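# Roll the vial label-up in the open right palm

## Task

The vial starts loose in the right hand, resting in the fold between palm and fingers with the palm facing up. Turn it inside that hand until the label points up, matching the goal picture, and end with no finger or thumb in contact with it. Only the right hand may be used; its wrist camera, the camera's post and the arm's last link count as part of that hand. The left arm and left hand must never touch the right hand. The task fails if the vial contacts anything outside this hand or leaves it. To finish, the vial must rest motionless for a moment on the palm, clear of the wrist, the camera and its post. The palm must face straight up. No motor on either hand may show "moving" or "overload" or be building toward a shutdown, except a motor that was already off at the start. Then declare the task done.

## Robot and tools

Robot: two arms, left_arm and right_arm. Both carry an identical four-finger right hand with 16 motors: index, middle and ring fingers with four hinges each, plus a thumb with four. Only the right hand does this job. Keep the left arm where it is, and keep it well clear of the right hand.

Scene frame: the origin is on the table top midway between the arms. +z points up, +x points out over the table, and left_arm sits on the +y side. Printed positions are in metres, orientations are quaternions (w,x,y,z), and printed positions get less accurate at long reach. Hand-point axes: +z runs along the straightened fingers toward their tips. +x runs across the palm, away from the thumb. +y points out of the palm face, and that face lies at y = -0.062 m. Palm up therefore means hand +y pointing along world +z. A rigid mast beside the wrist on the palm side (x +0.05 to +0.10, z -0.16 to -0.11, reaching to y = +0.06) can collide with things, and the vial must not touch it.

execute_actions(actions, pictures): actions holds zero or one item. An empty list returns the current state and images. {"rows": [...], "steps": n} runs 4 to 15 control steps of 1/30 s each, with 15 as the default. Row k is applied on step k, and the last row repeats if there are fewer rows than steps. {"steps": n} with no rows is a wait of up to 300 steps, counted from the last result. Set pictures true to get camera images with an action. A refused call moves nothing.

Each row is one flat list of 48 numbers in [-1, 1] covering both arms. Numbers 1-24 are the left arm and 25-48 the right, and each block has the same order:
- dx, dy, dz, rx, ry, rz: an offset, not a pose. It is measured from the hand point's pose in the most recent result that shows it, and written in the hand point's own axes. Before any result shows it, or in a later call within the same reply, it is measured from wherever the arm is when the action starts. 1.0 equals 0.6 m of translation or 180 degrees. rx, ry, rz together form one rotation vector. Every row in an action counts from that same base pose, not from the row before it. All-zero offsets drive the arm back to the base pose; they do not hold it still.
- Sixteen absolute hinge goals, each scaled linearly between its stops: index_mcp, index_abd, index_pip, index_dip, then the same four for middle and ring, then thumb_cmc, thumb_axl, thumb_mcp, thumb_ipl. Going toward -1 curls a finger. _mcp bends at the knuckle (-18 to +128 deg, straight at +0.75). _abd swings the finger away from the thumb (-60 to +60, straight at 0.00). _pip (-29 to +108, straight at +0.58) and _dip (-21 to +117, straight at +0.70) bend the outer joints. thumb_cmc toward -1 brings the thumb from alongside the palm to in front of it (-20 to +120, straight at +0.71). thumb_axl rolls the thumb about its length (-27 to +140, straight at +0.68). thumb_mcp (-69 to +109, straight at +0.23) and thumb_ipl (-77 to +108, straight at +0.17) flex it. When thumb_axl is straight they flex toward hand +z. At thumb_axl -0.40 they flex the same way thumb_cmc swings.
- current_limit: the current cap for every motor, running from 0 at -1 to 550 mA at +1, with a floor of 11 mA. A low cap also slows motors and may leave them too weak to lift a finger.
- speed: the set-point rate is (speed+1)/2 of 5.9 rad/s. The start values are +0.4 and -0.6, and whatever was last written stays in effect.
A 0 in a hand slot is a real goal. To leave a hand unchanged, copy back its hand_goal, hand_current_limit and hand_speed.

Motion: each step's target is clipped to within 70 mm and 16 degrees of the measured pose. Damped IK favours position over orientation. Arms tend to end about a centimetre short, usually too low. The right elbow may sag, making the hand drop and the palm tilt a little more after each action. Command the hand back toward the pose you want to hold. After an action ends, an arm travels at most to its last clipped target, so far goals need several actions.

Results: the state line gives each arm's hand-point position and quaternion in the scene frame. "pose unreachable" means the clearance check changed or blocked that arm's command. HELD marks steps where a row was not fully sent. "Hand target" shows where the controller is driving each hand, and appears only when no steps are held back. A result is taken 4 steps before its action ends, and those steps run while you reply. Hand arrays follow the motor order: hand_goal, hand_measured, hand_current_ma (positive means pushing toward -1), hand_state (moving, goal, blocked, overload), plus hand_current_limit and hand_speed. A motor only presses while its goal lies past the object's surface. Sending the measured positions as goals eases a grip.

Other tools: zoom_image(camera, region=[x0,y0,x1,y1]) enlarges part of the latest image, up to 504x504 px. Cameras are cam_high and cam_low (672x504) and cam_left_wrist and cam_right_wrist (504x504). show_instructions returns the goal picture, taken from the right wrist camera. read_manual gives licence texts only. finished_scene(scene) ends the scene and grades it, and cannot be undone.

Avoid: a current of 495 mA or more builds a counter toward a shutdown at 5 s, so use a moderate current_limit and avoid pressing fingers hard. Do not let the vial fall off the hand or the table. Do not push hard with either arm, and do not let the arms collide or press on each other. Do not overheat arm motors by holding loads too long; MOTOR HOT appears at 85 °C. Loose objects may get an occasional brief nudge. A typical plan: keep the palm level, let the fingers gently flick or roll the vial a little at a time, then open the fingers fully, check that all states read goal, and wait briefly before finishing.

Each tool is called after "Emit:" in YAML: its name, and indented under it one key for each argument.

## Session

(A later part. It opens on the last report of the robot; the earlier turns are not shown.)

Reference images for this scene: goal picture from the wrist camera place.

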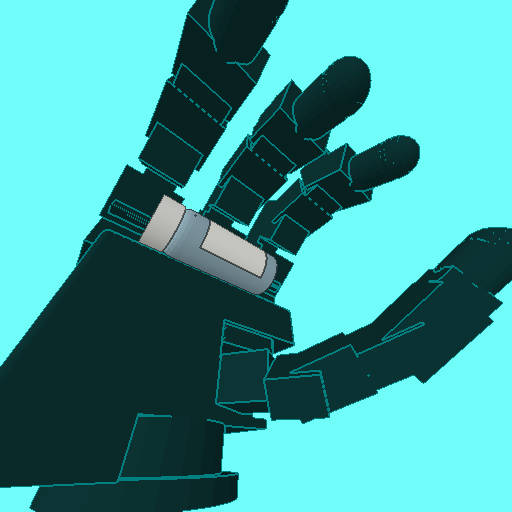

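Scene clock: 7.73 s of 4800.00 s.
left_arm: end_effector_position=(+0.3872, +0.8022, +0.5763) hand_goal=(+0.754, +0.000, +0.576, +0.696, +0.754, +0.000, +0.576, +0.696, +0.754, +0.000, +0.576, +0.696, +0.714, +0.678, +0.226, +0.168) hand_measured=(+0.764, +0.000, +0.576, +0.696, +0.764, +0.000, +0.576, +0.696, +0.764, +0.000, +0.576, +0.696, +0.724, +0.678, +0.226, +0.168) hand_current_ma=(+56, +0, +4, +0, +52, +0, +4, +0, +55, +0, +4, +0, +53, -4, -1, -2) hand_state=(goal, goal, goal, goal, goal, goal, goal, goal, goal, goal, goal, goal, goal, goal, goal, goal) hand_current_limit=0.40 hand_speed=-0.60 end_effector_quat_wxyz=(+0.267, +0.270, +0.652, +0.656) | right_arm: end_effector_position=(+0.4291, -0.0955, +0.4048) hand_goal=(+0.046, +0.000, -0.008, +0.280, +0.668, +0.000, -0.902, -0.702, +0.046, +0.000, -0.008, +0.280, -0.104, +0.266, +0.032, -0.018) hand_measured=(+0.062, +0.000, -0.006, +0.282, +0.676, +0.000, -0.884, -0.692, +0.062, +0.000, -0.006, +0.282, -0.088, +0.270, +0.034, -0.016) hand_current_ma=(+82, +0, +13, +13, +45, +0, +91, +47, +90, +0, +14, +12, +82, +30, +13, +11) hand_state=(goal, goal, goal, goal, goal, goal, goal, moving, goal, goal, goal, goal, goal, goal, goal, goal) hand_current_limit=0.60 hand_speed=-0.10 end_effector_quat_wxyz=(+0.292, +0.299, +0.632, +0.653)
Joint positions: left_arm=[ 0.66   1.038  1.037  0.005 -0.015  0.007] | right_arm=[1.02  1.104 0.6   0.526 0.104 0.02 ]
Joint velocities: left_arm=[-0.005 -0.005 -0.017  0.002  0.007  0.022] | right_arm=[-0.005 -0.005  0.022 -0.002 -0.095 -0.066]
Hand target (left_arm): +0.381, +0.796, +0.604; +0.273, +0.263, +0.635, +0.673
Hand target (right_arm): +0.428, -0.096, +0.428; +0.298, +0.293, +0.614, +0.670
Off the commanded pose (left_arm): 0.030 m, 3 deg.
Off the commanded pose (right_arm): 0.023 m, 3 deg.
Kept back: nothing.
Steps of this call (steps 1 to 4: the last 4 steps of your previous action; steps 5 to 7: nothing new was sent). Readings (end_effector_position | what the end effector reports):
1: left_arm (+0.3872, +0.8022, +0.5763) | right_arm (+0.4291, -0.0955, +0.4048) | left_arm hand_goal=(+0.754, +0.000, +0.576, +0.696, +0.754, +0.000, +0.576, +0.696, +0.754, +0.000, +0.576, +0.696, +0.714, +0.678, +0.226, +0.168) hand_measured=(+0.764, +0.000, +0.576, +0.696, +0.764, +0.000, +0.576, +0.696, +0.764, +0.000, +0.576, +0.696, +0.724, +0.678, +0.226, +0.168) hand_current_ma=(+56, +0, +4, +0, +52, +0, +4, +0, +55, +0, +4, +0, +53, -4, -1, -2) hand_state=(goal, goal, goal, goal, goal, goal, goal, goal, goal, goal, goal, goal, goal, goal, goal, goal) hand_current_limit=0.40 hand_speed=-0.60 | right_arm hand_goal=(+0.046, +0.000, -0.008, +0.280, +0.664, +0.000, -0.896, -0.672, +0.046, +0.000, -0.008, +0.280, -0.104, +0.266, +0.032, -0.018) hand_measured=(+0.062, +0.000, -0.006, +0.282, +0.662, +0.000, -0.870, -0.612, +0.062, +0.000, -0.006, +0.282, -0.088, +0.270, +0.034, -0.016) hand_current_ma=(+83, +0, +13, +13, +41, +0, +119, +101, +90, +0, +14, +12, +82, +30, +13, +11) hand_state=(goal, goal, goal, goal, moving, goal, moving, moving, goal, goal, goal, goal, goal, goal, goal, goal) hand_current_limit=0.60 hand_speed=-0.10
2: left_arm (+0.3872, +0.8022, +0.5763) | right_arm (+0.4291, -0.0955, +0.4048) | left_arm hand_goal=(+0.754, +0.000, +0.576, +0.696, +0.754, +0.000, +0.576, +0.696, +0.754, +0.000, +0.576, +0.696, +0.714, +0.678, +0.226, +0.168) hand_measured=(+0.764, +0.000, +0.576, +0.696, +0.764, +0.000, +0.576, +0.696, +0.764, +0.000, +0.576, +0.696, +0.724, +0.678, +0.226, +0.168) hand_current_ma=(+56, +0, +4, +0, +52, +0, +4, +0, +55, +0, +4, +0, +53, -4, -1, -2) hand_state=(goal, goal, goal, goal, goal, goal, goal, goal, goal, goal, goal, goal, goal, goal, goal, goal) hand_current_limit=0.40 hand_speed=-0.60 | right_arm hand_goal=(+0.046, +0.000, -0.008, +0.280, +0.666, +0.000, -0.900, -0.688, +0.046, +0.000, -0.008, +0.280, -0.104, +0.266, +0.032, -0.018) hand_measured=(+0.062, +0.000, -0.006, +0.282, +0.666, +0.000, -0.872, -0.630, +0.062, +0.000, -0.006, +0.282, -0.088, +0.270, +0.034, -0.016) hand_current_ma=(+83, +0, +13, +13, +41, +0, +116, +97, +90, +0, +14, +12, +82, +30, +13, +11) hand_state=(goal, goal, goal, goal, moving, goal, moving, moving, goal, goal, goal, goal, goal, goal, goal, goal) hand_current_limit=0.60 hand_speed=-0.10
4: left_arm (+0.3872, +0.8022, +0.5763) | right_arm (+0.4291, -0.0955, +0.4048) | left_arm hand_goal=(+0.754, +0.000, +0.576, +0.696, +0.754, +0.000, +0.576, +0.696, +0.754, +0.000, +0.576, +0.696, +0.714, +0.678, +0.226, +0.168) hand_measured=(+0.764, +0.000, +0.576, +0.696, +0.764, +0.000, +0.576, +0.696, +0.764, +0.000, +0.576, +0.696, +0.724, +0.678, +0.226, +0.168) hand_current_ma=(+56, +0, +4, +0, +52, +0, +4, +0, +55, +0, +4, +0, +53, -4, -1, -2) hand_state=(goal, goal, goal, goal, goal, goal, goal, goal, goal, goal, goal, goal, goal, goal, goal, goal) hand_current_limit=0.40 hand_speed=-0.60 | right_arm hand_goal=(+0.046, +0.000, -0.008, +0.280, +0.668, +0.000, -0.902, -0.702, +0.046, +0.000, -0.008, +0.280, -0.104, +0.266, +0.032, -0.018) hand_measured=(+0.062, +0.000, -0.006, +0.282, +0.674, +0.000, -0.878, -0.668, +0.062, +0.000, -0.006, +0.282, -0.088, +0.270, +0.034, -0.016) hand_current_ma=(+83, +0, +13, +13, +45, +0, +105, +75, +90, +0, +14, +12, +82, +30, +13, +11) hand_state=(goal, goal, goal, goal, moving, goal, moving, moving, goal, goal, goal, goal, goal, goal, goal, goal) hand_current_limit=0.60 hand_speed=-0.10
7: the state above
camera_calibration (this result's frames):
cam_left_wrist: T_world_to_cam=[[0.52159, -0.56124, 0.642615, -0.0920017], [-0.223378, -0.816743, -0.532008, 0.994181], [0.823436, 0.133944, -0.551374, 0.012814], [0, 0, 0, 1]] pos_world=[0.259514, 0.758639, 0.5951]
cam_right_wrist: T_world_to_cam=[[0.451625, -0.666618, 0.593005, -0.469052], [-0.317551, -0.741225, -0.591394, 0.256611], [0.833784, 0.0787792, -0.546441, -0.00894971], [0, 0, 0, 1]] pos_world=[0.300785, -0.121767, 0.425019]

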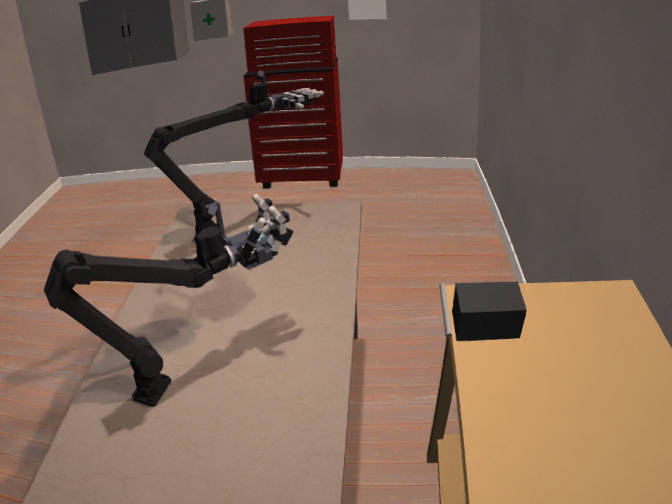

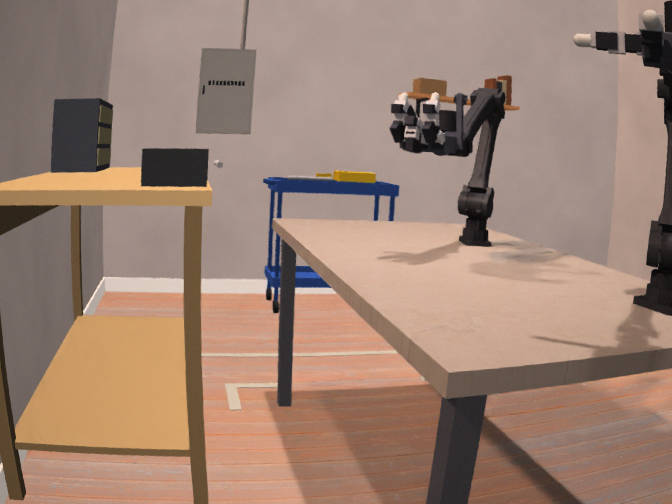

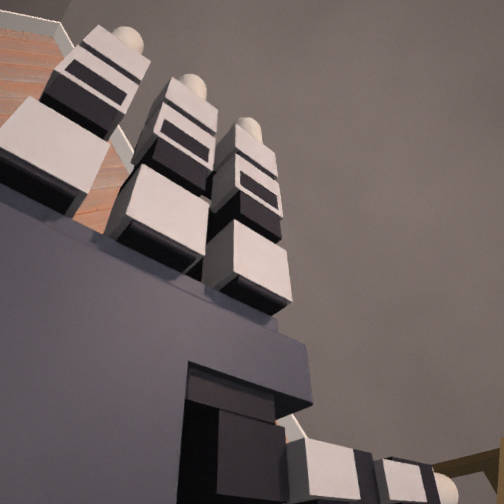

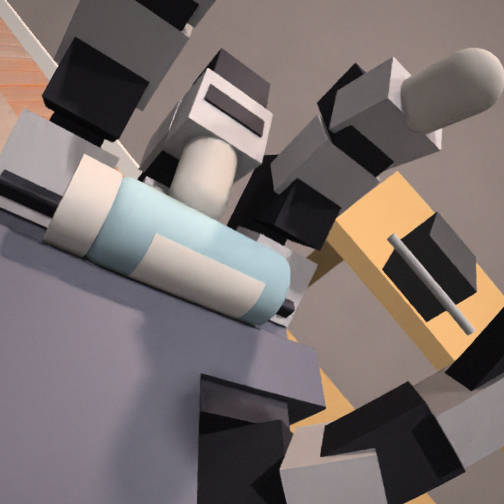

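Emit:
execute_actions:
  actions:
    - {"rows": [[0,0.0478,-0.0121,-0.0166,0,0,0.754,0,0.576,0.696,0.754,0,0.576,0.696,0.754,0,0.576,0.696,0.714,0.678,0.226,0.168,0.4,-0.6,0.0016,0.0386,0.0007,-0.0171,0.0003,0.0012,0.046,0,-0.008,0.28,0.668,0,-0.775,-0.696,0.046,0,-0.008,0.28,-0.104,0.266,0.032,-0.018,0.6,-0.1],[0,0.0478,-0.0121,-0.0166,0,0,0.754,0,0.576,0.696,0.754,0,0.576,0.696,0.754,0,0.576,0.696,0.714,0.678,0.226,0.168,0.4,-0.6,0.0016,0.0386,0.0007,-0.0171,0.0003,0.0012,0.046,0,-0.008,0.28,0.668,0,-0.775,-0.696,0.046,0,-0.008,0.28,-0.104,0.266,0.032,-0.018,0.6,-0.1],[0,0.0478,-0.0121,-0.0166,0,0,0.754,0,0.576,0.696,0.754,0,0.576,0.696,0.754,0,0.576,0.696,0.714,0.678,0.226,0.168,0.4,-0.6,0.0016,0.0386,0.0007,-0.0171,0.0003,0.0012,0.046,0,-0.008,0.28,0.668,0,-0.775,-0.696,0.046,0,-0.008,0.28,-0.104,0.266,0.032,-0.018,0.6,-0.1],[0,0.0478,-0.0121,-0.0166,0,0,0.754,0,0.576,0.696,0.754,0,0.576,0.696,0.754,0,0.576,0.696,0.714,0.678,0.226,0.168,0.4,-0.6,0.0016,0.0386,0.0007,-0.0171,0.0003,0.0012,0.046,0,-0.008,0.28,0.668,0,-0.775,-0.472,0.046,0,-0.008,0.28,-0.104,0.266,0.032,-0.018,0.6,-0.1],[0,0.0478,-0.0121,-0.0166,0,0,0.754,0,0.576,0.696,0.754,0,0.576,0.696,0.754,0,0.576,0.696,0.714,0.678,0.226,0.168,0.4,-0.6,0.0016,0.0386,0.0007,-0.0171,0.0003,0.0012,0.046,0,-0.008,0.28,0.64,0,-0.775,-0.472,0.046,0,-0.008,0.28,-0.104,0.266,0.032,-0.018,0.6,-0.1],[0,0.0478,-0.0121,-0.0166,0,0,0.754,0,0.576,0.696,0.754,0,0.576,0.696,0.754,0,0.576,0.696,0.714,0.678,0.226,0.168,0.4,-0.6,0.0016,0.0386,0.0007,-0.0171,0.0003,0.0012,0.046,0,-0.008,0.28,0.61,0,-0.775,-0.472,0.046,0,-0.008,0.28,-0.104,0.266,0.032,-0.018,0.6,-0.1],[0,0.0478,-0.0121,-0.0166,0,0,0.754,0,0.576,0.696,0.754,0,0.576,0.696,0.754,0,0.576,0.696,0.714,0.678,0.226,0.168,0.4,-0.6,0.0016,0.0386,0.0007,-0.0171,0.0003,0.0012,0.046,0,-0.008,0.28,0.58,0,-0.775,-0.472,0.046,0,-0.008,0.28,-0.104,0.266,0.032,-0.018,0.6,-0.1],[0,0.0478,-0.0121,-0.0166,0,0,0.754,0,0.576,0.696,0.754,0,0.576,0.696,0.754,0,0.576,0.696,0.714,0.678,0.226,0.168,0.4,-0.6,0.0016,0.0386,0.0007,-0.0171,0.0003,0.0012,0.046,0,-0.008,0.28,0.58,0,-0.775,-0.472,0.046,0,-0.008,0.28,-0.104,0.266,0.032,-0.018,0.6,-0.1],[0,0.0478,-0.0121,-0.0166,0,0,0.754,0,0.576,0.696,0.754,0,0.576,0.696,0.754,0,0.576,0.696,0.714,0.678,0.226,0.168,0.4,-0.6,0.0016,0.0386,0.0007,-0.0171,0.0003,0.0012,0.046,0,-0.008,0.28,0.58,0,-0.79,-0.472,0.046,0,-0.008,0.28,-0.104,0.266,0.032,-0.018,0.6,-0.1],[0,0.0478,-0.0121,-0.0166,0,0,0.754,0,0.576,0.696,0.754,0,0.576,0.696,0.754,0,0.576,0.696,0.714,0.678,0.226,0.168,0.4,-0.6,0.0016,0.0386,0.0007,-0.0171,0.0003,0.0012,0.046,0,-0.008,0.28,0.58,0,-0.82,-0.472,0.046,0,-0.008,0.28,-0.104,0.266,0.032,-0.018,0.6,-0.1],[0,0.0478,-0.0121,-0.0166,0,0,0.754,0,0.576,0.696,0.754,0,0.576,0.696,0.754,0,0.576,0.696,0.714,0.678,0.226,0.168,0.4,-0.6,0.0016,0.0386,0.0007,-0.0171,0.0003,0.0012,0.046,0,-0.008,0.28,0.58,0,-0.845,-0.472,0.046,0,-0.008,0.28,-0.104,0.266,0.032,-0.018,0.6,-0.1],[0,0.0478,-0.0121,-0.0166,0,0,0.754,0,0.576,0.696,0.754,0,0.576,0.696,0.754,0,0.576,0.696,0.714,0.678,0.226,0.168,0.4,-0.6,0.0016,0.0386,0.0007,-0.0171,0.0003,0.0012,0.046,0,-0.008,0.28,0.584,0,-0.865,-0.474,0.046,0,-0.008,0.28,-0.104,0.266,0.032,-0.018,0.6,-0.1],[0,0.0478,-0.0121,-0.0166,0,0,0.754,0,0.576,0.696,0.754,0,0.576,0.696,0.754,0,0.576,0.696,0.714,0.678,0.226,0.168,0.4,-0.6,0.0016,0.0386,0.0007,-0.0171,0.0003,0.0012,0.046,0,-0.008,0.28,0.588,0,-0.884,-0.478,0.046,0,-0.008,0.28,-0.104,0.266,0.032,-0.018,0.6,-0.1],[0,0.0478,-0.0121,-0.0166,0,0,0.754,0,0.576,0.696,0.754,0,0.576,0.696,0.754,0,0.576,0.696,0.714,0.678,0.226,0.168,0.4,-0.6,0.0016,0.0386,0.0007,-0.0171,0.0003,0.0012,0.046,0,-0.008,0.28,0.59,0,-0.884,-0.48,0.046,0,-0.008,0.28,-0.104,0.266,0.032,-0.018,0.6,-0.1]], "steps": 15}
  pictures: false

Emit:
execute_actions:
  actions:
    - {"rows": [[0,0.0478,-0.0121,-0.0166,0,0,0.754,0,0.576,0.696,0.754,0,0.576,0.696,0.754,0,0.576,0.696,0.714,0.678,0.226,0.168,0.4,-0.6,0.0016,0.0386,0.0007,-0.0171,0.0003,0.0012,0.046,0,-0.008,0.28,0.596,0,-0.884,-0.488,0.046,0,-0.008,0.28,-0.104,0.266,0.032,-0.018,0.6,-0.1],[0,0.0478,-0.0121,-0.0166,0,0,0.754,0,0.576,0.696,0.754,0,0.576,0.696,0.754,0,0.576,0.696,0.714,0.678,0.226,0.168,0.4,-0.6,0.0016,0.0386,0.0007,-0.0171,0.0003,0.0012,0.046,0,-0.008,0.28,0.602,0,-0.884,-0.5,0.046,0,-0.008,0.28,-0.104,0.266,0.032,-0.018,0.6,-0.1],[0,0.0478,-0.0121,-0.0166,0,0,0.754,0,0.576,0.696,0.754,0,0.576,0.696,0.754,0,0.576,0.696,0.714,0.678,0.226,0.168,0.4,-0.6,0.0016,0.0386,0.0007,-0.0171,0.0003,0.0012,0.046,0,-0.008,0.28,0.61,0,-0.885,-0.517,0.046,0,-0.008,0.28,-0.104,0.266,0.032,-0.018,0.6,-0.1],[0,0.0478,-0.0121,-0.0166,0,0,0.754,0,0.576,0.696,0.754,0,0.576,0.696,0.754,0,0.576,0.696,0.714,0.678,0.226,0.168,0.4,-0.6,0.0016,0.0386,0.0007,-0.0171,0.0003,0.0012,0.046,0,-0.008,0.28,0.618,0,-0.886,-0.533,0.046,0,-0.008,0.28,-0.104,0.266,0.032,-0.018,0.6,-0.1],[0,0.0478,-0.0121,-0.0166,0,0,0.754,0,0.576,0.696,0.754,0,0.576,0.696,0.754,0,0.576,0.696,0.714,0.678,0.226,0.168,0.4,-0.6,0.0016,0.0386,0.0007,-0.0171,0.0003,0.0012,0.046,0,-0.008,0.28,0.626,0,-0.887,-0.548,0.046,0,-0.008,0.28,-0.104,0.266,0.032,-0.018,0.6,-0.1],[0,0.0478,-0.0121,-0.0166,0,0,0.754,0,0.576,0.696,0.754,0,0.576,0.696,0.754,0,0.576,0.696,0.714,0.678,0.226,0.168,0.4,-0.6,0.0016,0.0386,0.0007,-0.0171,0.0003,0.0012,0.046,0,-0.008,0.28,0.633,0,-0.888,-0.565,0.046,0,-0.008,0.28,-0.104,0.266,0.032,-0.018,0.6,-0.1],[0,0.0478,-0.0121,-0.0166,0,0,0.754,0,0.576,0.696,0.754,0,0.576,0.696,0.754,0,0.576,0.696,0.714,0.678,0.226,0.168,0.4,-0.6,0.0016,0.0386,0.0007,-0.0171,0.0003,0.0012,0.046,0,-0.008,0.28,0.64,0,-0.889,-0.581,0.046,0,-0.008,0.28,-0.104,0.266,0.032,-0.018,0.6,-0.1],[0,0.0478,-0.0121,-0.0166,0,0,0.754,0,0.576,0.696,0.754,0,0.576,0.696,0.754,0,0.576,0.696,0.714,0.678,0.226,0.168,0.4,-0.6,0.0016,0.0386,0.0007,-0.0171,0.0003,0.0012,0.046,0,-0.008,0.28,0.646,0,-0.89,-0.598,0.046,0,-0.008,0.28,-0.104,0.266,0.032,-0.018,0.6,-0.1],[0,0.0478,-0.0121,-0.0166,0,0,0.754,0,0.576,0.696,0.754,0,0.576,0.696,0.754,0,0.576,0.696,0.714,0.678,0.226,0.168,0.4,-0.6,0.0016,0.0386,0.0007,-0.0171,0.0003,0.0012,0.046,0,-0.008,0.28,0.651,0,-0.891,-0.617,0.046,0,-0.008,0.28,-0.104,0.266,0.032,-0.018,0.6,-0.1],[0,0.0478,-0.0121,-0.0166,0,0,0.754,0,0.576,0.696,0.754,0,0.576,0.696,0.754,0,0.576,0.696,0.714,0.678,0.226,0.168,0.4,-0.6,0.0016,0.0386,0.0007,-0.0171,0.0003,0.0012,0.046,0,-0.008,0.28,0.656,0,-0.892,-0.636,0.046,0,-0.008,0.28,-0.104,0.266,0.032,-0.018,0.6,-0.1],[0,0.0478,-0.0121,-0.0166,0,0,0.754,0,0.576,0.696,0.754,0,0.576,0.696,0.754,0,0.576,0.696,0.714,0.678,0.226,0.168,0.4,-0.6,0.0016,0.0386,0.0007,-0.0171,0.0003,0.0012,0.046,0,-0.008,0.28,0.66,0,-0.894,-0.655,0.046,0,-0.008,0.28,-0.104,0.266,0.032,-0.018,0.6,-0.1],[0,0.0478,-0.0121,-0.0166,0,0,0.754,0,0.576,0.696,0.754,0,0.576,0.696,0.754,0,0.576,0.696,0.714,0.678,0.226,0.168,0.4,-0.6,0.0016,0.0386,0.0007,-0.0171,0.0003,0.0012,0.046,0,-0.008,0.28,0.663,0,-0.897,-0.672,0.046,0,-0.008,0.28,-0.104,0.266,0.032,-0.018,0.6,-0.1],[0,0.0478,-0.0121,-0.0166,0,0,0.754,0,0.576,0.696,0.754,0,0.576,0.696,0.754,0,0.576,0.696,0.714,0.678,0.226,0.168,0.4,-0.6,0.0016,0.0386,0.0007,-0.0171,0.0003,0.0012,0.046,0,-0.008,0.28,0.665,0,-0.9,-0.688,0.046,0,-0.008,0.28,-0.104,0.266,0.032,-0.018,0.6,-0.1],[0,0.0478,-0.0121,-0.0166,0,0,0.754,0,0.576,0.696,0.754,0,0.576,0.696,0.754,0,0.576,0.696,0.714,0.678,0.226,0.168,0.4,-0.6,0.0016,0.0386,0.0007,-0.0171,0.0003,0.0012,0.046,0,-0.008,0.28,0.667,0,-0.903,-0.702,0.046,0,-0.008,0.28,-0.104,0.266,0.032,-0.018,0.6,-0.1]], "steps": 15}
  pictures: false

Emit:
execute_actions:
  actions:
    - {"rows": [[0,0.0478,-0.0121,-0.0166,0,0,0.754,0,0.576,0.696,0.754,0,0.576,0.696,0.754,0,0.576,0.696,0.714,0.678,0.226,0.168,0.4,-0.6,0.0016,0.0386,0.0007,-0.0171,0.0003,0.0012,0.046,0,-0.008,0.28,0.668,0,-0.775,-0.685,0.046,0,-0.008,0.28,-0.104,0.266,0.032,-0.018,0.6,-0.1],[0,0.0478,-0.0121,-0.0166,0,0,0.754,0,0.576,0.696,0.754,0,0.576,0.696,0.754,0,0.576,0.696,0.714,0.678,0.226,0.168,0.4,-0.6,0.0016,0.0386,0.0007,-0.0171,0.0003,0.0012,0.046,0,-0.008,0.28,0.668,0,-0.775,-0.685,0.046,0,-0.008,0.28,-0.104,0.266,0.032,-0.018,0.6,-0.1],[0,0.0478,-0.0121,-0.0166,0,0,0.754,0,0.576,0.696,0.754,0,0.576,0.696,0.754,0,0.576,0.696,0.714,0.678,0.226,0.168,0.4,-0.6,0.0016,0.0386,0.0007,-0.0171,0.0003,0.0012,0.046,0,-0.008,0.28,0.668,0,-0.775,-0.685,0.046,0,-0.008,0.28,-0.104,0.266,0.032,-0.018,0.6,-0.1],[0,0.0478,-0.0121,-0.0166,0,0,0.754,0,0.576,0.696,0.754,0,0.576,0.696,0.754,0,0.576,0.696,0.714,0.678,0.226,0.168,0.4,-0.6,0.0016,0.0386,0.0007,-0.0171,0.0003,0.0012,0.046,0,-0.008,0.28,0.668,0,-0.775,-0.472,0.046,0,-0.008,0.28,-0.104,0.266,0.032,-0.018,0.6,-0.1],[0,0.0478,-0.0121,-0.0166,0,0,0.754,0,0.576,0.696,0.754,0,0.576,0.696,0.754,0,0.576,0.696,0.714,0.678,0.226,0.168,0.4,-0.6,0.0016,0.0386,0.0007,-0.0171,0.0003,0.0012,0.046,0,-0.008,0.28,0.64,0,-0.775,-0.472,0.046,0,-0.008,0.28,-0.104,0.266,0.032,-0.018,0.6,-0.1],[0,0.0478,-0.0121,-0.0166,0,0,0.754,0,0.576,0.696,0.754,0,0.576,0.696,0.754,0,0.576,0.696,0.714,0.678,0.226,0.168,0.4,-0.6,0.0016,0.0386,0.0007,-0.0171,0.0003,0.0012,0.046,0,-0.008,0.28,0.61,0,-0.775,-0.472,0.046,0,-0.008,0.28,-0.104,0.266,0.032,-0.018,0.6,-0.1],[0,0.0478,-0.0121,-0.0166,0,0,0.754,0,0.576,0.696,0.754,0,0.576,0.696,0.754,0,0.576,0.696,0.714,0.678,0.226,0.168,0.4,-0.6,0.0016,0.0386,0.0007,-0.0171,0.0003,0.0012,0.046,0,-0.008,0.28,0.58,0,-0.775,-0.472,0.046,0,-0.008,0.28,-0.104,0.266,0.032,-0.018,0.6,-0.1],[0,0.0478,-0.0121,-0.0166,0,0,0.754,0,0.576,0.696,0.754,0,0.576,0.696,0.754,0,0.576,0.696,0.714,0.678,0.226,0.168,0.4,-0.6,0.0016,0.0386,0.0007,-0.0171,0.0003,0.0012,0.046,0,-0.008,0.28,0.58,0,-0.775,-0.472,0.046,0,-0.008,0.28,-0.104,0.266,0.032,-0.018,0.6,-0.1],[0,0.0478,-0.0121,-0.0166,0,0,0.754,0,0.576,0.696,0.754,0,0.576,0.696,0.754,0,0.576,0.696,0.714,0.678,0.226,0.168,0.4,-0.6,0.0016,0.0386,0.0007,-0.0171,0.0003,0.0012,0.046,0,-0.008,0.28,0.58,0,-0.79,-0.472,0.046,0,-0.008,0.28,-0.104,0.266,0.032,-0.018,0.6,-0.1],[0,0.0478,-0.0121,-0.0166,0,0,0.754,0,0.576,0.696,0.754,0,0.576,0.696,0.754,0,0.576,0.696,0.714,0.678,0.226,0.168,0.4,-0.6,0.0016,0.0386,0.0007,-0.0171,0.0003,0.0012,0.046,0,-0.008,0.28,0.58,0,-0.82,-0.472,0.046,0,-0.008,0.28,-0.104,0.266,0.032,-0.018,0.6,-0.1],[0,0.0478,-0.0121,-0.0166,0,0,0.754,0,0.576,0.696,0.754,0,0.576,0.696,0.754,0,0.576,0.696,0.714,0.678,0.226,0.168,0.4,-0.6,0.0016,0.0386,0.0007,-0.0171,0.0003,0.0012,0.046,0,-0.008,0.28,0.58,0,-0.845,-0.472,0.046,0,-0.008,0.28,-0.104,0.266,0.032,-0.018,0.6,-0.1],[0,0.0478,-0.0121,-0.0166,0,0,0.754,0,0.576,0.696,0.754,0,0.576,0.696,0.754,0,0.576,0.696,0.714,0.678,0.226,0.168,0.4,-0.6,0.0016,0.0386,0.0007,-0.0171,0.0003,0.0012,0.046,0,-0.008,0.28,0.584,0,-0.865,-0.474,0.046,0,-0.008,0.28,-0.104,0.266,0.032,-0.018,0.6,-0.1],[0,0.0478,-0.0121,-0.0166,0,0,0.754,0,0.576,0.696,0.754,0,0.576,0.696,0.754,0,0.576,0.696,0.714,0.678,0.226,0.168,0.4,-0.6,0.0016,0.0386,0.0007,-0.0171,0.0003,0.0012,0.046,0,-0.008,0.28,0.588,0,-0.884,-0.478,0.046,0,-0.008,0.28,-0.104,0.266,0.032,-0.018,0.6,-0.1],[0,0.0478,-0.0121,-0.0166,0,0,0.754,0,0.576,0.696,0.754,0,0.576,0.696,0.754,0,0.576,0.696,0.714,0.678,0.226,0.168,0.4,-0.6,0.0016,0.0386,0.0007,-0.0171,0.0003,0.0012,0.046,0,-0.008,0.28,0.59,0,-0.884,-0.48,0.046,0,-0.008,0.28,-0.104,0.266,0.032,-0.018,0.6,-0.1]], "steps": 15}
  pictures: true

Scene clock: 11.60 s of 4800.00 s.
left_arm: end_effector_position=(+0.3872, +0.8022, +0.5763) hand_goal=(+0.754, +0.000, +0.576, +0.696, +0.754, +0.000, +0.576, +0.696, +0.754, +0.000, +0.576, +0.696, +0.714, +0.678, +0.226, +0.168) hand_measured=(+0.764, +0.000, +0.576, +0.696, +0.764, +0.000, +0.576, +0.696, +0.764, +0.000, +0.576, +0.696, +0.724, +0.678, +0.226, +0.168) hand_current_ma=(+56, +0, +4, +0, +52, +0, +4, +0, +55, +0, +4, +0, +53, -4, -1, -2) hand_state=(goal, goal, goal, goal, goal, goal, goal, goal, goal, goal, goal, goal, goal, goal, goal, goal) hand_current_limit=0.40 hand_speed=-0.60 end_effector_quat_wxyz=(+0.267, +0.270, +0.652, +0.656) | right_arm: end_effector_position=(+0.4291, -0.0955, +0.4048) hand_goal=(+0.046, +0.000, -0.008, +0.280, +0.580, +0.000, -0.844, -0.472, +0.046, +0.000, -0.008, +0.280, -0.104, +0.266, +0.032, -0.018) hand_measured=(+0.062, +0.000, -0.006, +0.282, +0.600, +0.000, -0.788, -0.482, +0.062, +0.000, -0.006, +0.282, -0.088, +0.270, +0.034, -0.016) hand_current_ma=(+82, +0, +13, +13, +98, +0, +69, -4, +90, +0, +14, +12, +82, +30, +13, +11) hand_state=(goal, goal, goal, goal, moving, goal, moving, moving, goal, goal, goal, goal, goal, goal, goal, goal) hand_current_limit=0.60 hand_speed=-0.10 end_effector_quat_wxyz=(+0.292, +0.299, +0.632, +0.653)
Joint positions: left_arm=[ 0.66   1.038  1.037  0.005 -0.015  0.007] | right_arm=[1.02  1.104 0.6   0.526 0.104 0.02 ]
Joint velocities: left_arm=[-0.005 -0.015  0.002  0.002  0.007 -0.066] | right_arm=[-0.005 -0.005  0.002  0.002 -0.007 -0.066]
Steps of this call (steps 1 to 90: nothing new was sent; then 0.50 s passed at rest; steps 91 to 101: the first 11 steps of this action). Readings (end_effector_position | what the end effector reports):
91: left_arm (+0.3872, +0.8022, +0.5763) | right_arm (+0.4291, -0.0955, +0.4048) | left_arm hand_goal=(+0.754, +0.000, +0.576, +0.696, +0.754, +0.000, +0.576, +0.696, +0.754, +0.000, +0.576, +0.696, +0.714, +0.678, +0.226, +0.168) hand_measured=(+0.764, +0.000, +0.576, +0.696, +0.764, +0.000, +0.576, +0.696, +0.764, +0.000, +0.576, +0.696, +0.724, +0.678, +0.226, +0.168) hand_current_ma=(+56, +0, +4, +0, +52, +0, +4, +0, +55, +0, +4, +0, +53, -4, -1, -2) hand_state=(goal, goal, goal, goal, goal, goal, goal, goal, goal, goal, goal, goal, goal, goal, goal, goal) hand_current_limit=0.40 hand_speed=-0.60 | right_arm hand_goal=(+0.046, +0.000, -0.008, +0.280, +0.668, +0.000, -0.774, -0.696, +0.046, +0.000, -0.008, +0.280, -0.104, +0.266, +0.032, -0.018) hand_measured=(+0.062, +0.000, -0.006, +0.282, +0.676, +0.000, -0.884, -0.692, +0.062, +0.000, -0.006, +0.282, -0.088, +0.270, +0.034, -0.016) hand_current_ma=(+82, +0, +13, +13, +45, +0, +92, +52, +90, +0, +14, +12, +82, +30, +13, +11) hand_state=(goal, goal, goal, goal, goal, goal, moving, moving, goal, goal, goal, goal, goal, goal, goal, goal) hand_current_limit=0.60 hand_speed=-0.10
92: left_arm (+0.3872, +0.8022, +0.5763) | right_arm (+0.4291, -0.0955, +0.4048) | left_arm hand_goal=(+0.754, +0.000, +0.576, +0.696, +0.754, +0.000, +0.576, +0.696, +0.754, +0.000, +0.576, +0.696, +0.714, +0.678, +0.226, +0.168) hand_measured=(+0.764, +0.000, +0.576, +0.696, +0.764, +0.000, +0.576, +0.696, +0.764, +0.000, +0.576, +0.696, +0.724, +0.678, +0.226, +0.168) hand_current_ma=(+56, +0, +4, +0, +52, +0, +4, +0, +55, +0, +4, +0, +53, -4, -1, -2) hand_state=(goal, goal, goal, goal, goal, goal, goal, goal, goal, goal, goal, goal, goal, goal, goal, goal) hand_current_limit=0.40 hand_speed=-0.60 | right_arm hand_goal=(+0.046, +0.000, -0.008, +0.280, +0.668, +0.000, -0.774, -0.696, +0.046, +0.000, -0.008, +0.280, -0.104, +0.266, +0.032, -0.018) hand_measured=(+0.062, +0.000, -0.006, +0.282, +0.676, +0.000, -0.880, -0.692, +0.062, +0.000, -0.006, +0.282, -0.088, +0.270, +0.034, -0.016) hand_current_ma=(+82, +0, +13, +13, +45, +0, -146, +16, +90, +0, +14, +12, +82, +30, +13, +11) hand_state=(goal, goal, goal, goal, goal, goal, moving, moving, goal, goal, goal, goal, goal, goal, goal, goal) hand_current_limit=0.60 hand_speed=-0.10
94: left_arm (+0.3872, +0.8022, +0.5763) | right_arm (+0.4291, -0.0955, +0.4048) | left_arm hand_goal=(+0.754, +0.000, +0.576, +0.696, +0.754, +0.000, +0.576, +0.696, +0.754, +0.000, +0.576, +0.696, +0.714, +0.678, +0.226, +0.168) hand_measured=(+0.764, +0.000, +0.576, +0.696, +0.764, +0.000, +0.576, +0.696, +0.764, +0.000, +0.576, +0.696, +0.724, +0.678, +0.226, +0.168) hand_current_ma=(+56, +0, +4, +0, +52, +0, +4, +0, +55, +0, +4, +0, +53, -4, -1, -2) hand_state=(goal, goal, goal, goal, goal, goal, goal, goal, goal, goal, goal, goal, goal, goal, goal, goal) hand_current_limit=0.40 hand_speed=-0.60 | right_arm hand_goal=(+0.046, +0.000, -0.008, +0.280, +0.668, +0.000, -0.774, -0.472, +0.046, +0.000, -0.008, +0.280, -0.104, +0.266, +0.032, -0.018) hand_measured=(+0.062, +0.000, -0.006, +0.282, +0.676, +0.000, -0.812, -0.692, +0.062, +0.000, -0.006, +0.282, -0.088, +0.270, +0.034, -0.016) hand_current_ma=(+82, +0, +13, +13, +45, +0, -19, +14, +90, +0, +14, +12, +82, +30, +13, +11) hand_state=(goal, goal, goal, goal, goal, goal, moving, moving, goal, goal, goal, goal, goal, goal, goal, goal) hand_current_limit=0.60 hand_speed=-0.10
98: left_arm (+0.3872, +0.8022, +0.5763) | right_arm (+0.4291, -0.0955, +0.4048) | left_arm hand_goal=(+0.754, +0.000, +0.576, +0.696, +0.754, +0.000, +0.576, +0.696, +0.754, +0.000, +0.576, +0.696, +0.714, +0.678, +0.226, +0.168) hand_measured=(+0.764, +0.000, +0.576, +0.696, +0.764, +0.000, +0.576, +0.696, +0.764, +0.000, +0.576, +0.696, +0.724, +0.678, +0.226, +0.168) hand_current_ma=(+56, +0, +4, +0, +52, +0, +4, +0, +55, +0, +4, +0, +53, -4, -1, -2) hand_state=(goal, goal, goal, goal, goal, goal, goal, goal, goal, goal, goal, goal, goal, goal, goal, goal) hand_current_limit=0.40 hand_speed=-0.60 | right_arm hand_goal=(+0.046, +0.000, -0.008, +0.280, +0.580, +0.000, -0.774, -0.472, +0.046, +0.000, -0.008, +0.280, -0.104, +0.266, +0.032, -0.018) hand_measured=(+0.062, +0.000, -0.006, +0.282, +0.640, +0.000, -0.778, -0.570, +0.062, +0.000, -0.006, +0.282, -0.088, +0.270, +0.034, -0.016) hand_current_ma=(+82, +0, +13, +13, +155, +0, -20, -49, +90, +0, +14, +12, +82, +30, +13, +11) hand_state=(goal, goal, goal, goal, moving, goal, goal, moving, goal, goal, goal, goal, goal, goal, goal, goal) hand_current_limit=0.60 hand_speed=-0.10
101: the state above

Scene clock: 12.10 s of 4800.00 s.
left_arm: end_effector_position=(+0.3872, +0.8022, +0.5763) hand_goal=(+0.754, +0.000, +0.576, +0.696, +0.754, +0.000, +0.576, +0.696, +0.754, +0.000, +0.576, +0.696, +0.714, +0.678, +0.226, +0.168) hand_measured=(+0.764, +0.000, +0.576, +0.696, +0.764, +0.000, +0.576, +0.696, +0.764, +0.000, +0.576, +0.696, +0.724, +0.678, +0.226, +0.168) hand_current_ma=(+56, +0, +4, +0, +52, +0, +4, +0, +55, +0, +4, +0, +53, -4, -1, -2) hand_state=(goal, goal, goal, goal, goal, goal, goal, goal, goal, goal, goal, goal, goal, goal, goal, goal) hand_current_limit=0.40 hand_speed=-0.60 end_effector_quat_wxyz=(+0.267, +0.270, +0.652, +0.656) | right_arm: end_effector_position=(+0.4291, -0.0955, +0.4048) hand_goal=(+0.046, +0.000, -0.008, +0.280, +0.660, +0.000, -0.894, -0.654, +0.046, +0.000, -0.008, +0.280, -0.104, +0.266, +0.032, -0.018) hand_measured=(+0.062, +0.000, -0.006, +0.282, +0.658, +0.000, -0.870, -0.592, +0.062, +0.000, -0.006, +0.282, -0.088, +0.270, +0.034, -0.016) hand_current_ma=(+82, +0, +13, +13, +41, +0, +113, +106, +89, +0, +14, +12, +82, +30, +13, +11) hand_state=(goal, goal, goal, goal, moving, goal, moving, moving, goal, goal, goal, goal, goal, goal, goal, goal) hand_current_limit=0.60 hand_speed=-0.10 end_effector_quat_wxyz=(+0.292, +0.299, +0.632, +0.653)
Joint positions: left_arm=[ 0.66   1.038  1.037  0.005 -0.015  0.007] | right_arm=[1.02  1.104 0.6   0.526 0.104 0.02 ]
Joint velocities: left_arm=[-0.005  0.005  0.002  0.002  0.037 -0.037] | right_arm=[-0.015  0.005  0.002  0.012  0.022 -0.022]
Off your previous action's commanded pose (left_arm): 0.030 m, 3 deg at its last step (step 4 of this call).
Off your previous action's commanded pose (right_arm): 0.023 m, 3 deg at its last step (step 4 of this call).
Steps of this call (steps 1 to 4: the last 4 steps of your previous action; steps 5 to 15: the first 11 steps of this action, its rows measured from where the robot was after step 4). Readings (end_effector_position | what the end effector reports):
4: left_arm (+0.3872, +0.8022, +0.5763) | right_arm (+0.4291, -0.0955, +0.4048) | left_arm hand_goal=(+0.754, +0.000, +0.576, +0.696, +0.754, +0.000, +0.576, +0.696, +0.754, +0.000, +0.576, +0.696, +0.714, +0.678, +0.226, +0.168) hand_measured=(+0.764, +0.000, +0.576, +0.696, +0.764, +0.000, +0.576, +0.696, +0.764, +0.000, +0.576, +0.696, +0.724, +0.678, +0.226, +0.168) hand_current_ma=(+56, +0, +4, +0, +52, +0, +4, +0, +55, +0, +4, +0, +53, -4, -1, -2) hand_state=(goal, goal, goal, goal, goal, goal, goal, goal, goal, goal, goal, goal, goal, goal, goal, goal) hand_current_limit=0.40 hand_speed=-0.60 | right_arm hand_goal=(+0.046, +0.000, -0.008, +0.280, +0.590, +0.000, -0.884, -0.480, +0.046, +0.000, -0.008, +0.280, -0.104, +0.266, +0.032, -0.018) hand_measured=(+0.062, +0.000, -0.006, +0.282, +0.600, +0.000, -0.870, -0.476, +0.062, +0.000, -0.006, +0.282, -0.088, +0.270, +0.034, -0.016) hand_current_ma=(+82, +0, +13, +13, +50, +0, +79, +28, +90, +0, +14, +12, +82, +30, +13, +11) hand_state=(goal, goal, goal, goal, moving, goal, moving, moving, goal, goal, goal, goal, goal, goal, goal, goal) hand_current_limit=0.60 hand_speed=-0.10
5: left_arm (+0.3872, +0.8022, +0.5763) | right_arm (+0.4291, -0.0955, +0.4048) | left_arm hand_goal=(+0.754, +0.000, +0.576, +0.696, +0.754, +0.000, +0.576, +0.696, +0.754, +0.000, +0.576, +0.696, +0.714, +0.678, +0.226, +0.168) hand_measured=(+0.764, +0.000, +0.576, +0.696, +0.764, +0.000, +0.576, +0.696, +0.764, +0.000, +0.576, +0.696, +0.724, +0.678, +0.226, +0.168) hand_current_ma=(+56, +0, +4, +0, +52, +0, +4, +0, +55, +0, +4, +0, +53, -4, -1, -2) hand_state=(goal, goal, goal, goal, goal, goal, goal, goal, goal, goal, goal, goal, goal, goal, goal, goal) hand_current_limit=0.40 hand_speed=-0.60 | right_arm hand_goal=(+0.046, +0.000, -0.008, +0.280, +0.596, +0.000, -0.884, -0.488, +0.046, +0.000, -0.008, +0.280, -0.104, +0.266, +0.032, -0.018) hand_measured=(+0.062, +0.000, -0.006, +0.282, +0.600, +0.000, -0.870, -0.476, +0.062, +0.000, -0.006, +0.282, -0.088, +0.270, +0.034, -0.016) hand_current_ma=(+82, +0, +13, +13, +54, +0, +77, +24, +90, +0, +14, +12, +82, +30, +13, +11) hand_state=(goal, goal, goal, goal, moving, goal, goal, moving, goal, goal, goal, goal, goal, goal, goal, goal) hand_current_limit=0.60 hand_speed=-0.10
6: left_arm (+0.3872, +0.8022, +0.5763) | right_arm (+0.4291, -0.0955, +0.4048) | left_arm hand_goal=(+0.754, +0.000, +0.576, +0.696, +0.754, +0.000, +0.576, +0.696, +0.754, +0.000, +0.576, +0.696, +0.714, +0.678, +0.226, +0.168) hand_measured=(+0.764, +0.000, +0.576, +0.696, +0.764, +0.000, +0.576, +0.696, +0.764, +0.000, +0.576, +0.696, +0.724, +0.678, +0.226, +0.168) hand_current_ma=(+56, +0, +4, +0, +52, +0, +4, +0, +55, +0, +4, +0, +53, -4, -1, -2) hand_state=(goal, goal, goal, goal, goal, goal, goal, goal, goal, goal, goal, goal, goal, goal, goal, goal) hand_current_limit=0.40 hand_speed=-0.60 | right_arm hand_goal=(+0.046, +0.000, -0.008, +0.280, +0.602, +0.000, -0.884, -0.500, +0.046, +0.000, -0.008, +0.280, -0.104, +0.266, +0.032, -0.018) hand_measured=(+0.062, +0.000, -0.006, +0.282, +0.600, +0.000, -0.870, -0.476, +0.062, +0.000, -0.006, +0.282, -0.088, +0.270, +0.034, -0.016) hand_current_ma=(+82, +0, +13, +13, +35, +0, +76, +65, +90, +0, +14, +12, +82, +30, +13, +11) hand_state=(goal, goal, goal, goal, moving, goal, goal, moving, goal, goal, goal, goal, goal, goal, goal, goal) hand_current_limit=0.60 hand_speed=-0.10
8: left_arm (+0.3872, +0.8022, +0.5763) | right_arm (+0.4291, -0.0955, +0.4048) | left_arm hand_goal=(+0.754, +0.000, +0.576, +0.696, +0.754, +0.000, +0.576, +0.696, +0.754, +0.000, +0.576, +0.696, +0.714, +0.678, +0.226, +0.168) hand_measured=(+0.764, +0.000, +0.576, +0.696, +0.764, +0.000, +0.576, +0.696, +0.764, +0.000, +0.576, +0.696, +0.724, +0.678, +0.226, +0.168) hand_current_ma=(+56, +0, +4, +0, +52, +0, +4, +0, +55, +0, +4, +0, +53, -4, -1, -2) hand_state=(goal, goal, goal, goal, goal, goal, goal, goal, goal, goal, goal, goal, goal, goal, goal, goal) hand_current_limit=0.40 hand_speed=-0.60 | right_arm hand_goal=(+0.046, +0.000, -0.008, +0.280, +0.618, +0.000, -0.886, -0.532, +0.046, +0.000, -0.008, +0.280, -0.104, +0.266, +0.032, -0.018) hand_measured=(+0.062, +0.000, -0.006, +0.282, +0.608, +0.000, -0.870, -0.484, +0.062, +0.000, -0.006, +0.282, -0.088, +0.270, +0.034, -0.016) hand_current_ma=(+82, +0, +13, +13, +23, +0, +76, +107, +90, +0, +14, +12, +82, +30, +13, +11) hand_state=(goal, goal, goal, goal, moving, goal, moving, moving, goal, goal, goal, goal, goal, goal, goal, goal) hand_current_limit=0.60 hand_speed=-0.10
12: left_arm (+0.3872, +0.8022, +0.5763) | right_arm (+0.4291, -0.0955, +0.4048) | left_arm hand_goal=(+0.754, +0.000, +0.576, +0.696, +0.754, +0.000, +0.576, +0.696, +0.754, +0.000, +0.576, +0.696, +0.714, +0.678, +0.226, +0.168) hand_measured=(+0.764, +0.000, +0.576, +0.696, +0.764, +0.000, +0.576, +0.696, +0.764, +0.000, +0.576, +0.696, +0.724, +0.678, +0.226, +0.168) hand_current_ma=(+56, +0, +4, +0, +52, +0, +4, +0, +55, +0, +4, +0, +53, -4, -1, -2) hand_state=(goal, goal, goal, goal, goal, goal, goal, goal, goal, goal, goal, goal, goal, goal, goal, goal) hand_current_limit=0.40 hand_speed=-0.60 | right_arm hand_goal=(+0.046, +0.000, -0.008, +0.280, +0.646, +0.000, -0.890, -0.598, +0.046, +0.000, -0.008, +0.280, -0.104, +0.266, +0.032, -0.018) hand_measured=(+0.062, +0.000, -0.006, +0.282, +0.638, +0.000, -0.870, -0.540, +0.062, +0.000, -0.006, +0.282, -0.088, +0.270, +0.034, -0.016) hand_current_ma=(+82, +0, +13, +13, +37, +0, +97, +109, +90, +0, +14, +12, +82, +30, +13, +11) hand_state=(goal, goal, goal, goal, moving, goal, moving, moving, goal, goal, goal, goal, goal, goal, goal, goal) hand_current_limit=0.60 hand_speed=-0.10
15: the state above

Scene clock: 12.60 s of 4800.00 s.
left_arm: end_effector_position=(+0.3872, +0.8022, +0.5763) hand_goal=(+0.754, +0.000, +0.576, +0.696, +0.754, +0.000, +0.576, +0.696, +0.754, +0.000, +0.576, +0.696, +0.714, +0.678, +0.226, +0.168) hand_measured=(+0.764, +0.000, +0.576, +0.696, +0.764, +0.000, +0.576, +0.696, +0.764, +0.000, +0.576, +0.696, +0.724, +0.678, +0.226, +0.168) hand_current_ma=(+56, +0, +4, +0, +52, +0, +4, +0, +55, +0, +4, +0, +53, -4, -1, -2) hand_state=(goal, goal, goal, goal, goal, goal, goal, goal, goal, goal, goal, goal, goal, goal, goal, goal) hand_current_limit=0.40 hand_speed=-0.60 end_effector_quat_wxyz=(+0.267, +0.270, +0.652, +0.656) | right_arm: end_effector_position=(+0.4291, -0.0955, +0.4048) hand_goal=(+0.046, +0.000, -0.008, +0.280, +0.580, +0.000, -0.844, -0.472, +0.046, +0.000, -0.008, +0.280, -0.104, +0.266, +0.032, -0.018) hand_measured=(+0.062, +0.000, -0.006, +0.282, +0.600, +0.000, -0.788, -0.482, +0.062, +0.000, -0.006, +0.282, -0.088, +0.270, +0.034, -0.016) hand_current_ma=(+82, +0, +13, +13, +98, +0, +69, -7, +89, +0, +14, +12, +82, +30, +13, +11) hand_state=(goal, goal, goal, goal, moving, goal, moving, moving, goal, goal, goal, goal, goal, goal, goal, goal) hand_current_limit=0.60 hand_speed=-0.10 end_effector_quat_wxyz=(+0.292, +0.299, +0.632, +0.653)
Joint positions: left_arm=[ 0.66   1.038  1.037  0.005 -0.015  0.007] | right_arm=[1.02  1.104 0.6   0.526 0.104 0.02 ]
Joint velocities: left_arm=[-0.015 -0.005 -0.007 -0.017 -0.007 -0.037] | right_arm=[-0.005  0.005 -0.007 -0.002  0.051 -0.066]
Off your previous action's commanded pose (left_arm): 0.030 m, 3 deg at its last step (step 4 of this call).
Off your previous action's commanded pose (right_arm): 0.023 m, 3 deg at its last step (step 4 of this call).
Steps of this call (steps 1 to 4: the last 4 steps of your previous action; steps 5 to 15: the first 11 steps of this action, its rows measured from where the robot was after step 4). Readings (end_effector_position | what the end effector reports):
4: left_arm (+0.3872, +0.8022, +0.5763) | right_arm (+0.4291, -0.0955, +0.4048) | left_arm hand_goal=(+0.754, +0.000, +0.576, +0.696, +0.754, +0.000, +0.576, +0.696, +0.754, +0.000, +0.576, +0.696, +0.714, +0.678, +0.226, +0.168) hand_measured=(+0.764, +0.000, +0.576, +0.696, +0.764, +0.000, +0.576, +0.696, +0.764, +0.000, +0.576, +0.696, +0.724, +0.678, +0.226, +0.168) hand_current_ma=(+56, +0, +4, +0, +52, +0, +4, +0, +55, +0, +4, +0, +53, -4, -1, -2) hand_state=(goal, goal, goal, goal, goal, goal, goal, goal, goal, goal, goal, goal, goal, goal, goal, goal) hand_current_limit=0.40 hand_speed=-0.60 | right_arm hand_goal=(+0.046, +0.000, -0.008, +0.280, +0.668, +0.000, -0.902, -0.702, +0.046, +0.000, -0.008, +0.280, -0.104, +0.266, +0.032, -0.018) hand_measured=(+0.062, +0.000, -0.006, +0.282, +0.672, +0.000, -0.878, -0.666, +0.062, +0.000, -0.006, +0.282, -0.088, +0.270, +0.034, -0.016) hand_current_ma=(+82, +0, +13, +13, +42, +0, +104, +85, +89, +0, +14, +12, +82, +30, +13, +11) hand_state=(goal, goal, goal, goal, moving, goal, moving, moving, goal, goal, goal, goal, goal, goal, goal, goal) hand_current_limit=0.60 hand_speed=-0.10
5: left_arm (+0.3872, +0.8022, +0.5763) | right_arm (+0.4291, -0.0955, +0.4048) | left_arm hand_goal=(+0.754, +0.000, +0.576, +0.696, +0.754, +0.000, +0.576, +0.696, +0.754, +0.000, +0.576, +0.696, +0.714, +0.678, +0.226, +0.168) hand_measured=(+0.764, +0.000, +0.576, +0.696, +0.764, +0.000, +0.576, +0.696, +0.764, +0.000, +0.576, +0.696, +0.724, +0.678, +0.226, +0.168) hand_current_ma=(+56, +0, +4, +0, +52, +0, +4, +0, +55, +0, +4, +0, +53, -4, -1, -2) hand_state=(goal, goal, goal, goal, goal, goal, goal, goal, goal, goal, goal, goal, goal, goal, goal, goal) hand_current_limit=0.40 hand_speed=-0.60 | right_arm hand_goal=(+0.046, +0.000, -0.008, +0.280, +0.668, +0.000, -0.774, -0.684, +0.046, +0.000, -0.008, +0.280, -0.104, +0.266, +0.032, -0.018) hand_measured=(+0.062, +0.000, -0.006, +0.282, +0.674, +0.000, -0.882, -0.680, +0.062, +0.000, -0.006, +0.282, -0.088, +0.270, +0.034, -0.016) hand_current_ma=(+82, +0, +13, +13, +45, +0, +86, +41, +89, +0, +14, +12, +82, +30, +13, +11) hand_state=(goal, goal, goal, goal, moving, goal, moving, moving, goal, goal, goal, goal, goal, goal, goal, goal) hand_current_limit=0.60 hand_speed=-0.10
6: left_arm (+0.3872, +0.8022, +0.5763) | right_arm (+0.4291, -0.0955, +0.4048) | left_arm hand_goal=(+0.754, +0.000, +0.576, +0.696, +0.754, +0.000, +0.576, +0.696, +0.754, +0.000, +0.576, +0.696, +0.714, +0.678, +0.226, +0.168) hand_measured=(+0.764, +0.000, +0.576, +0.696, +0.764, +0.000, +0.576, +0.696, +0.764, +0.000, +0.576, +0.696, +0.724, +0.678, +0.226, +0.168) hand_current_ma=(+56, +0, +4, +0, +52, +0, +4, +0, +55, +0, +4, +0, +53, -4, -1, -2) hand_state=(goal, goal, goal, goal, goal, goal, goal, goal, goal, goal, goal, goal, goal, goal, goal, goal) hand_current_limit=0.40 hand_speed=-0.60 | right_arm hand_goal=(+0.046, +0.000, -0.008, +0.280, +0.668, +0.000, -0.774, -0.684, +0.046, +0.000, -0.008, +0.280, -0.104, +0.266, +0.032, -0.018) hand_measured=(+0.062, +0.000, -0.006, +0.282, +0.676, +0.000, -0.880, -0.686, +0.062, +0.000, -0.006, +0.282, -0.088, +0.270, +0.034, -0.016) hand_current_ma=(+82, +0, +13, +13, +40, +0, -147, -19, +89, +0, +14, +12, +82, +30, +13, +11) hand_state=(goal, goal, goal, goal, goal, goal, moving, moving, goal, goal, goal, goal, goal, goal, goal, goal) hand_current_limit=0.60 hand_speed=-0.10
8: left_arm (+0.3872, +0.8022, +0.5763) | right_arm (+0.4291, -0.0955, +0.4048) | left_arm hand_goal=(+0.754, +0.000, +0.576, +0.696, +0.754, +0.000, +0.576, +0.696, +0.754, +0.000, +0.576, +0.696, +0.714, +0.678, +0.226, +0.168) hand_measured=(+0.764, +0.000, +0.576, +0.696, +0.764, +0.000, +0.576, +0.696, +0.764, +0.000, +0.576, +0.696, +0.724, +0.678, +0.226, +0.168) hand_current_ma=(+56, +0, +4, +0, +52, +0, +4, +0, +55, +0, +4, +0, +53, -4, -1, -2) hand_state=(goal, goal, goal, goal, goal, goal, goal, goal, goal, goal, goal, goal, goal, goal, goal, goal) hand_current_limit=0.40 hand_speed=-0.60 | right_arm hand_goal=(+0.046, +0.000, -0.008, +0.280, +0.668, +0.000, -0.774, -0.472, +0.046, +0.000, -0.008, +0.280, -0.104, +0.266, +0.032, -0.018) hand_measured=(+0.062, +0.000, -0.006, +0.282, +0.676, +0.000, -0.812, -0.686, +0.062, +0.000, -0.006, +0.282, -0.088, +0.270, +0.034, -0.016) hand_current_ma=(+82, +0, +13, +13, +40, +0, -19, -8, +89, +0, +14, +12, +82, +30, +13, +11) hand_state=(goal, goal, goal, goal, goal, goal, moving, moving, goal, goal, goal, goal, goal, goal, goal, goal) hand_current_limit=0.60 hand_speed=-0.10
12: left_arm (+0.3872, +0.8022, +0.5763) | right_arm (+0.4291, -0.0955, +0.4048) | left_arm hand_goal=(+0.754, +0.000, +0.576, +0.696, +0.754, +0.000, +0.576, +0.696, +0.754, +0.000, +0.576, +0.696, +0.714, +0.678, +0.226, +0.168) hand_measured=(+0.764, +0.000, +0.576, +0.696, +0.764, +0.000, +0.576, +0.696, +0.764, +0.000, +0.576, +0.696, +0.724, +0.678, +0.226, +0.168) hand_current_ma=(+56, +0, +4, +0, +52, +0, +4, +0, +55, +0, +4, +0, +53, -4, -1, -2) hand_state=(goal, goal, goal, goal, goal, goal, goal, goal, goal, goal, goal, goal, goal, goal, goal, goal) hand_current_limit=0.40 hand_speed=-0.60 | right_arm hand_goal=(+0.046, +0.000, -0.008, +0.280, +0.580, +0.000, -0.774, -0.472, +0.046, +0.000, -0.008, +0.280, -0.104, +0.266, +0.032, -0.018) hand_measured=(+0.062, +0.000, -0.006, +0.282, +0.640, +0.000, -0.778, -0.562, +0.062, +0.000, -0.006, +0.282, -0.088, +0.270, +0.034, -0.016) hand_current_ma=(+82, +0, +13, +13, +155, +0, -20, -43, +89, +0, +14, +12, +82, +30, +13, +11) hand_state=(goal, goal, goal, goal, moving, goal, goal, moving, goal, goal, goal, goal, goal, goal, goal, goal) hand_current_limit=0.60 hand_speed=-0.10
15: the state above
camera_calibration (this result's frames):
cam_left_wrist: T_world_to_cam=[[0.52159, -0.56124, 0.642615, -0.0920017], [-0.223378, -0.816743, -0.532008, 0.994181], [0.823436, 0.133944, -0.551374, 0.012814], [0, 0, 0, 1]] pos_world=[0.259514, 0.758639, 0.5951]
cam_right_wrist: T_world_to_cam=[[0.451625, -0.666618, 0.593005, -0.469052], [-0.317551, -0.741225, -0.591394, 0.256611], [0.833784, 0.0787792, -0.546441, -0.00894971], [0, 0, 0, 1]] pos_world=[0.300785, -0.121767, 0.425019]

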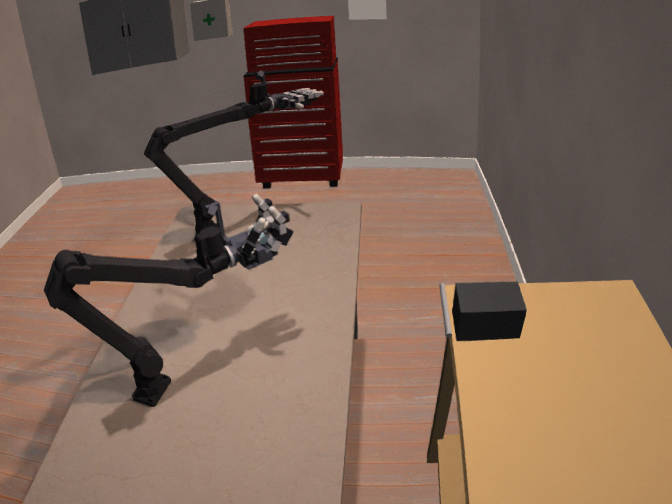

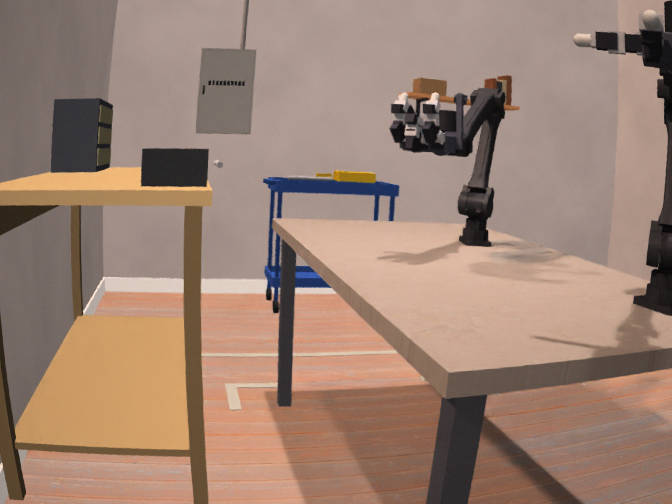

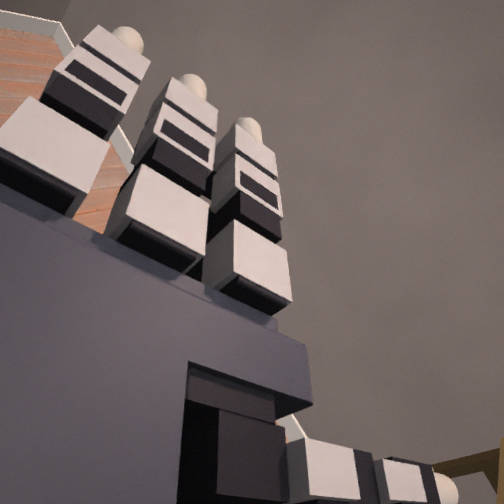

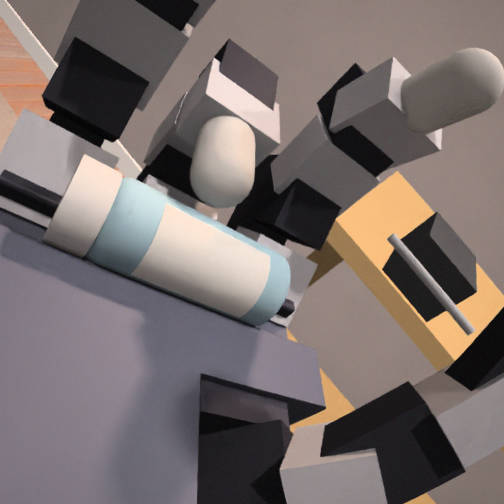

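Emit:
zoom_image:
  camera: "cam_right_wrist"
  region: [80, 150, 320, 350]

Region (80, 150, 320, 350) of cam_right_wrist's 504x504 image, scaled by 2.100, with more detail than that image has.

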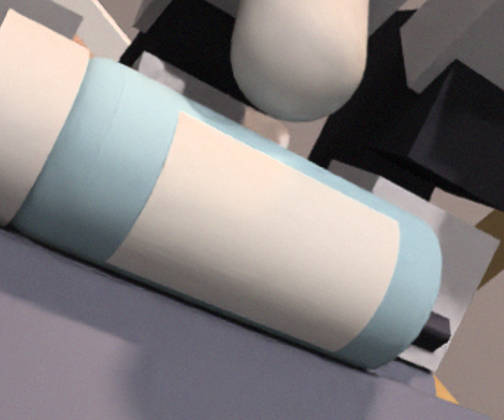

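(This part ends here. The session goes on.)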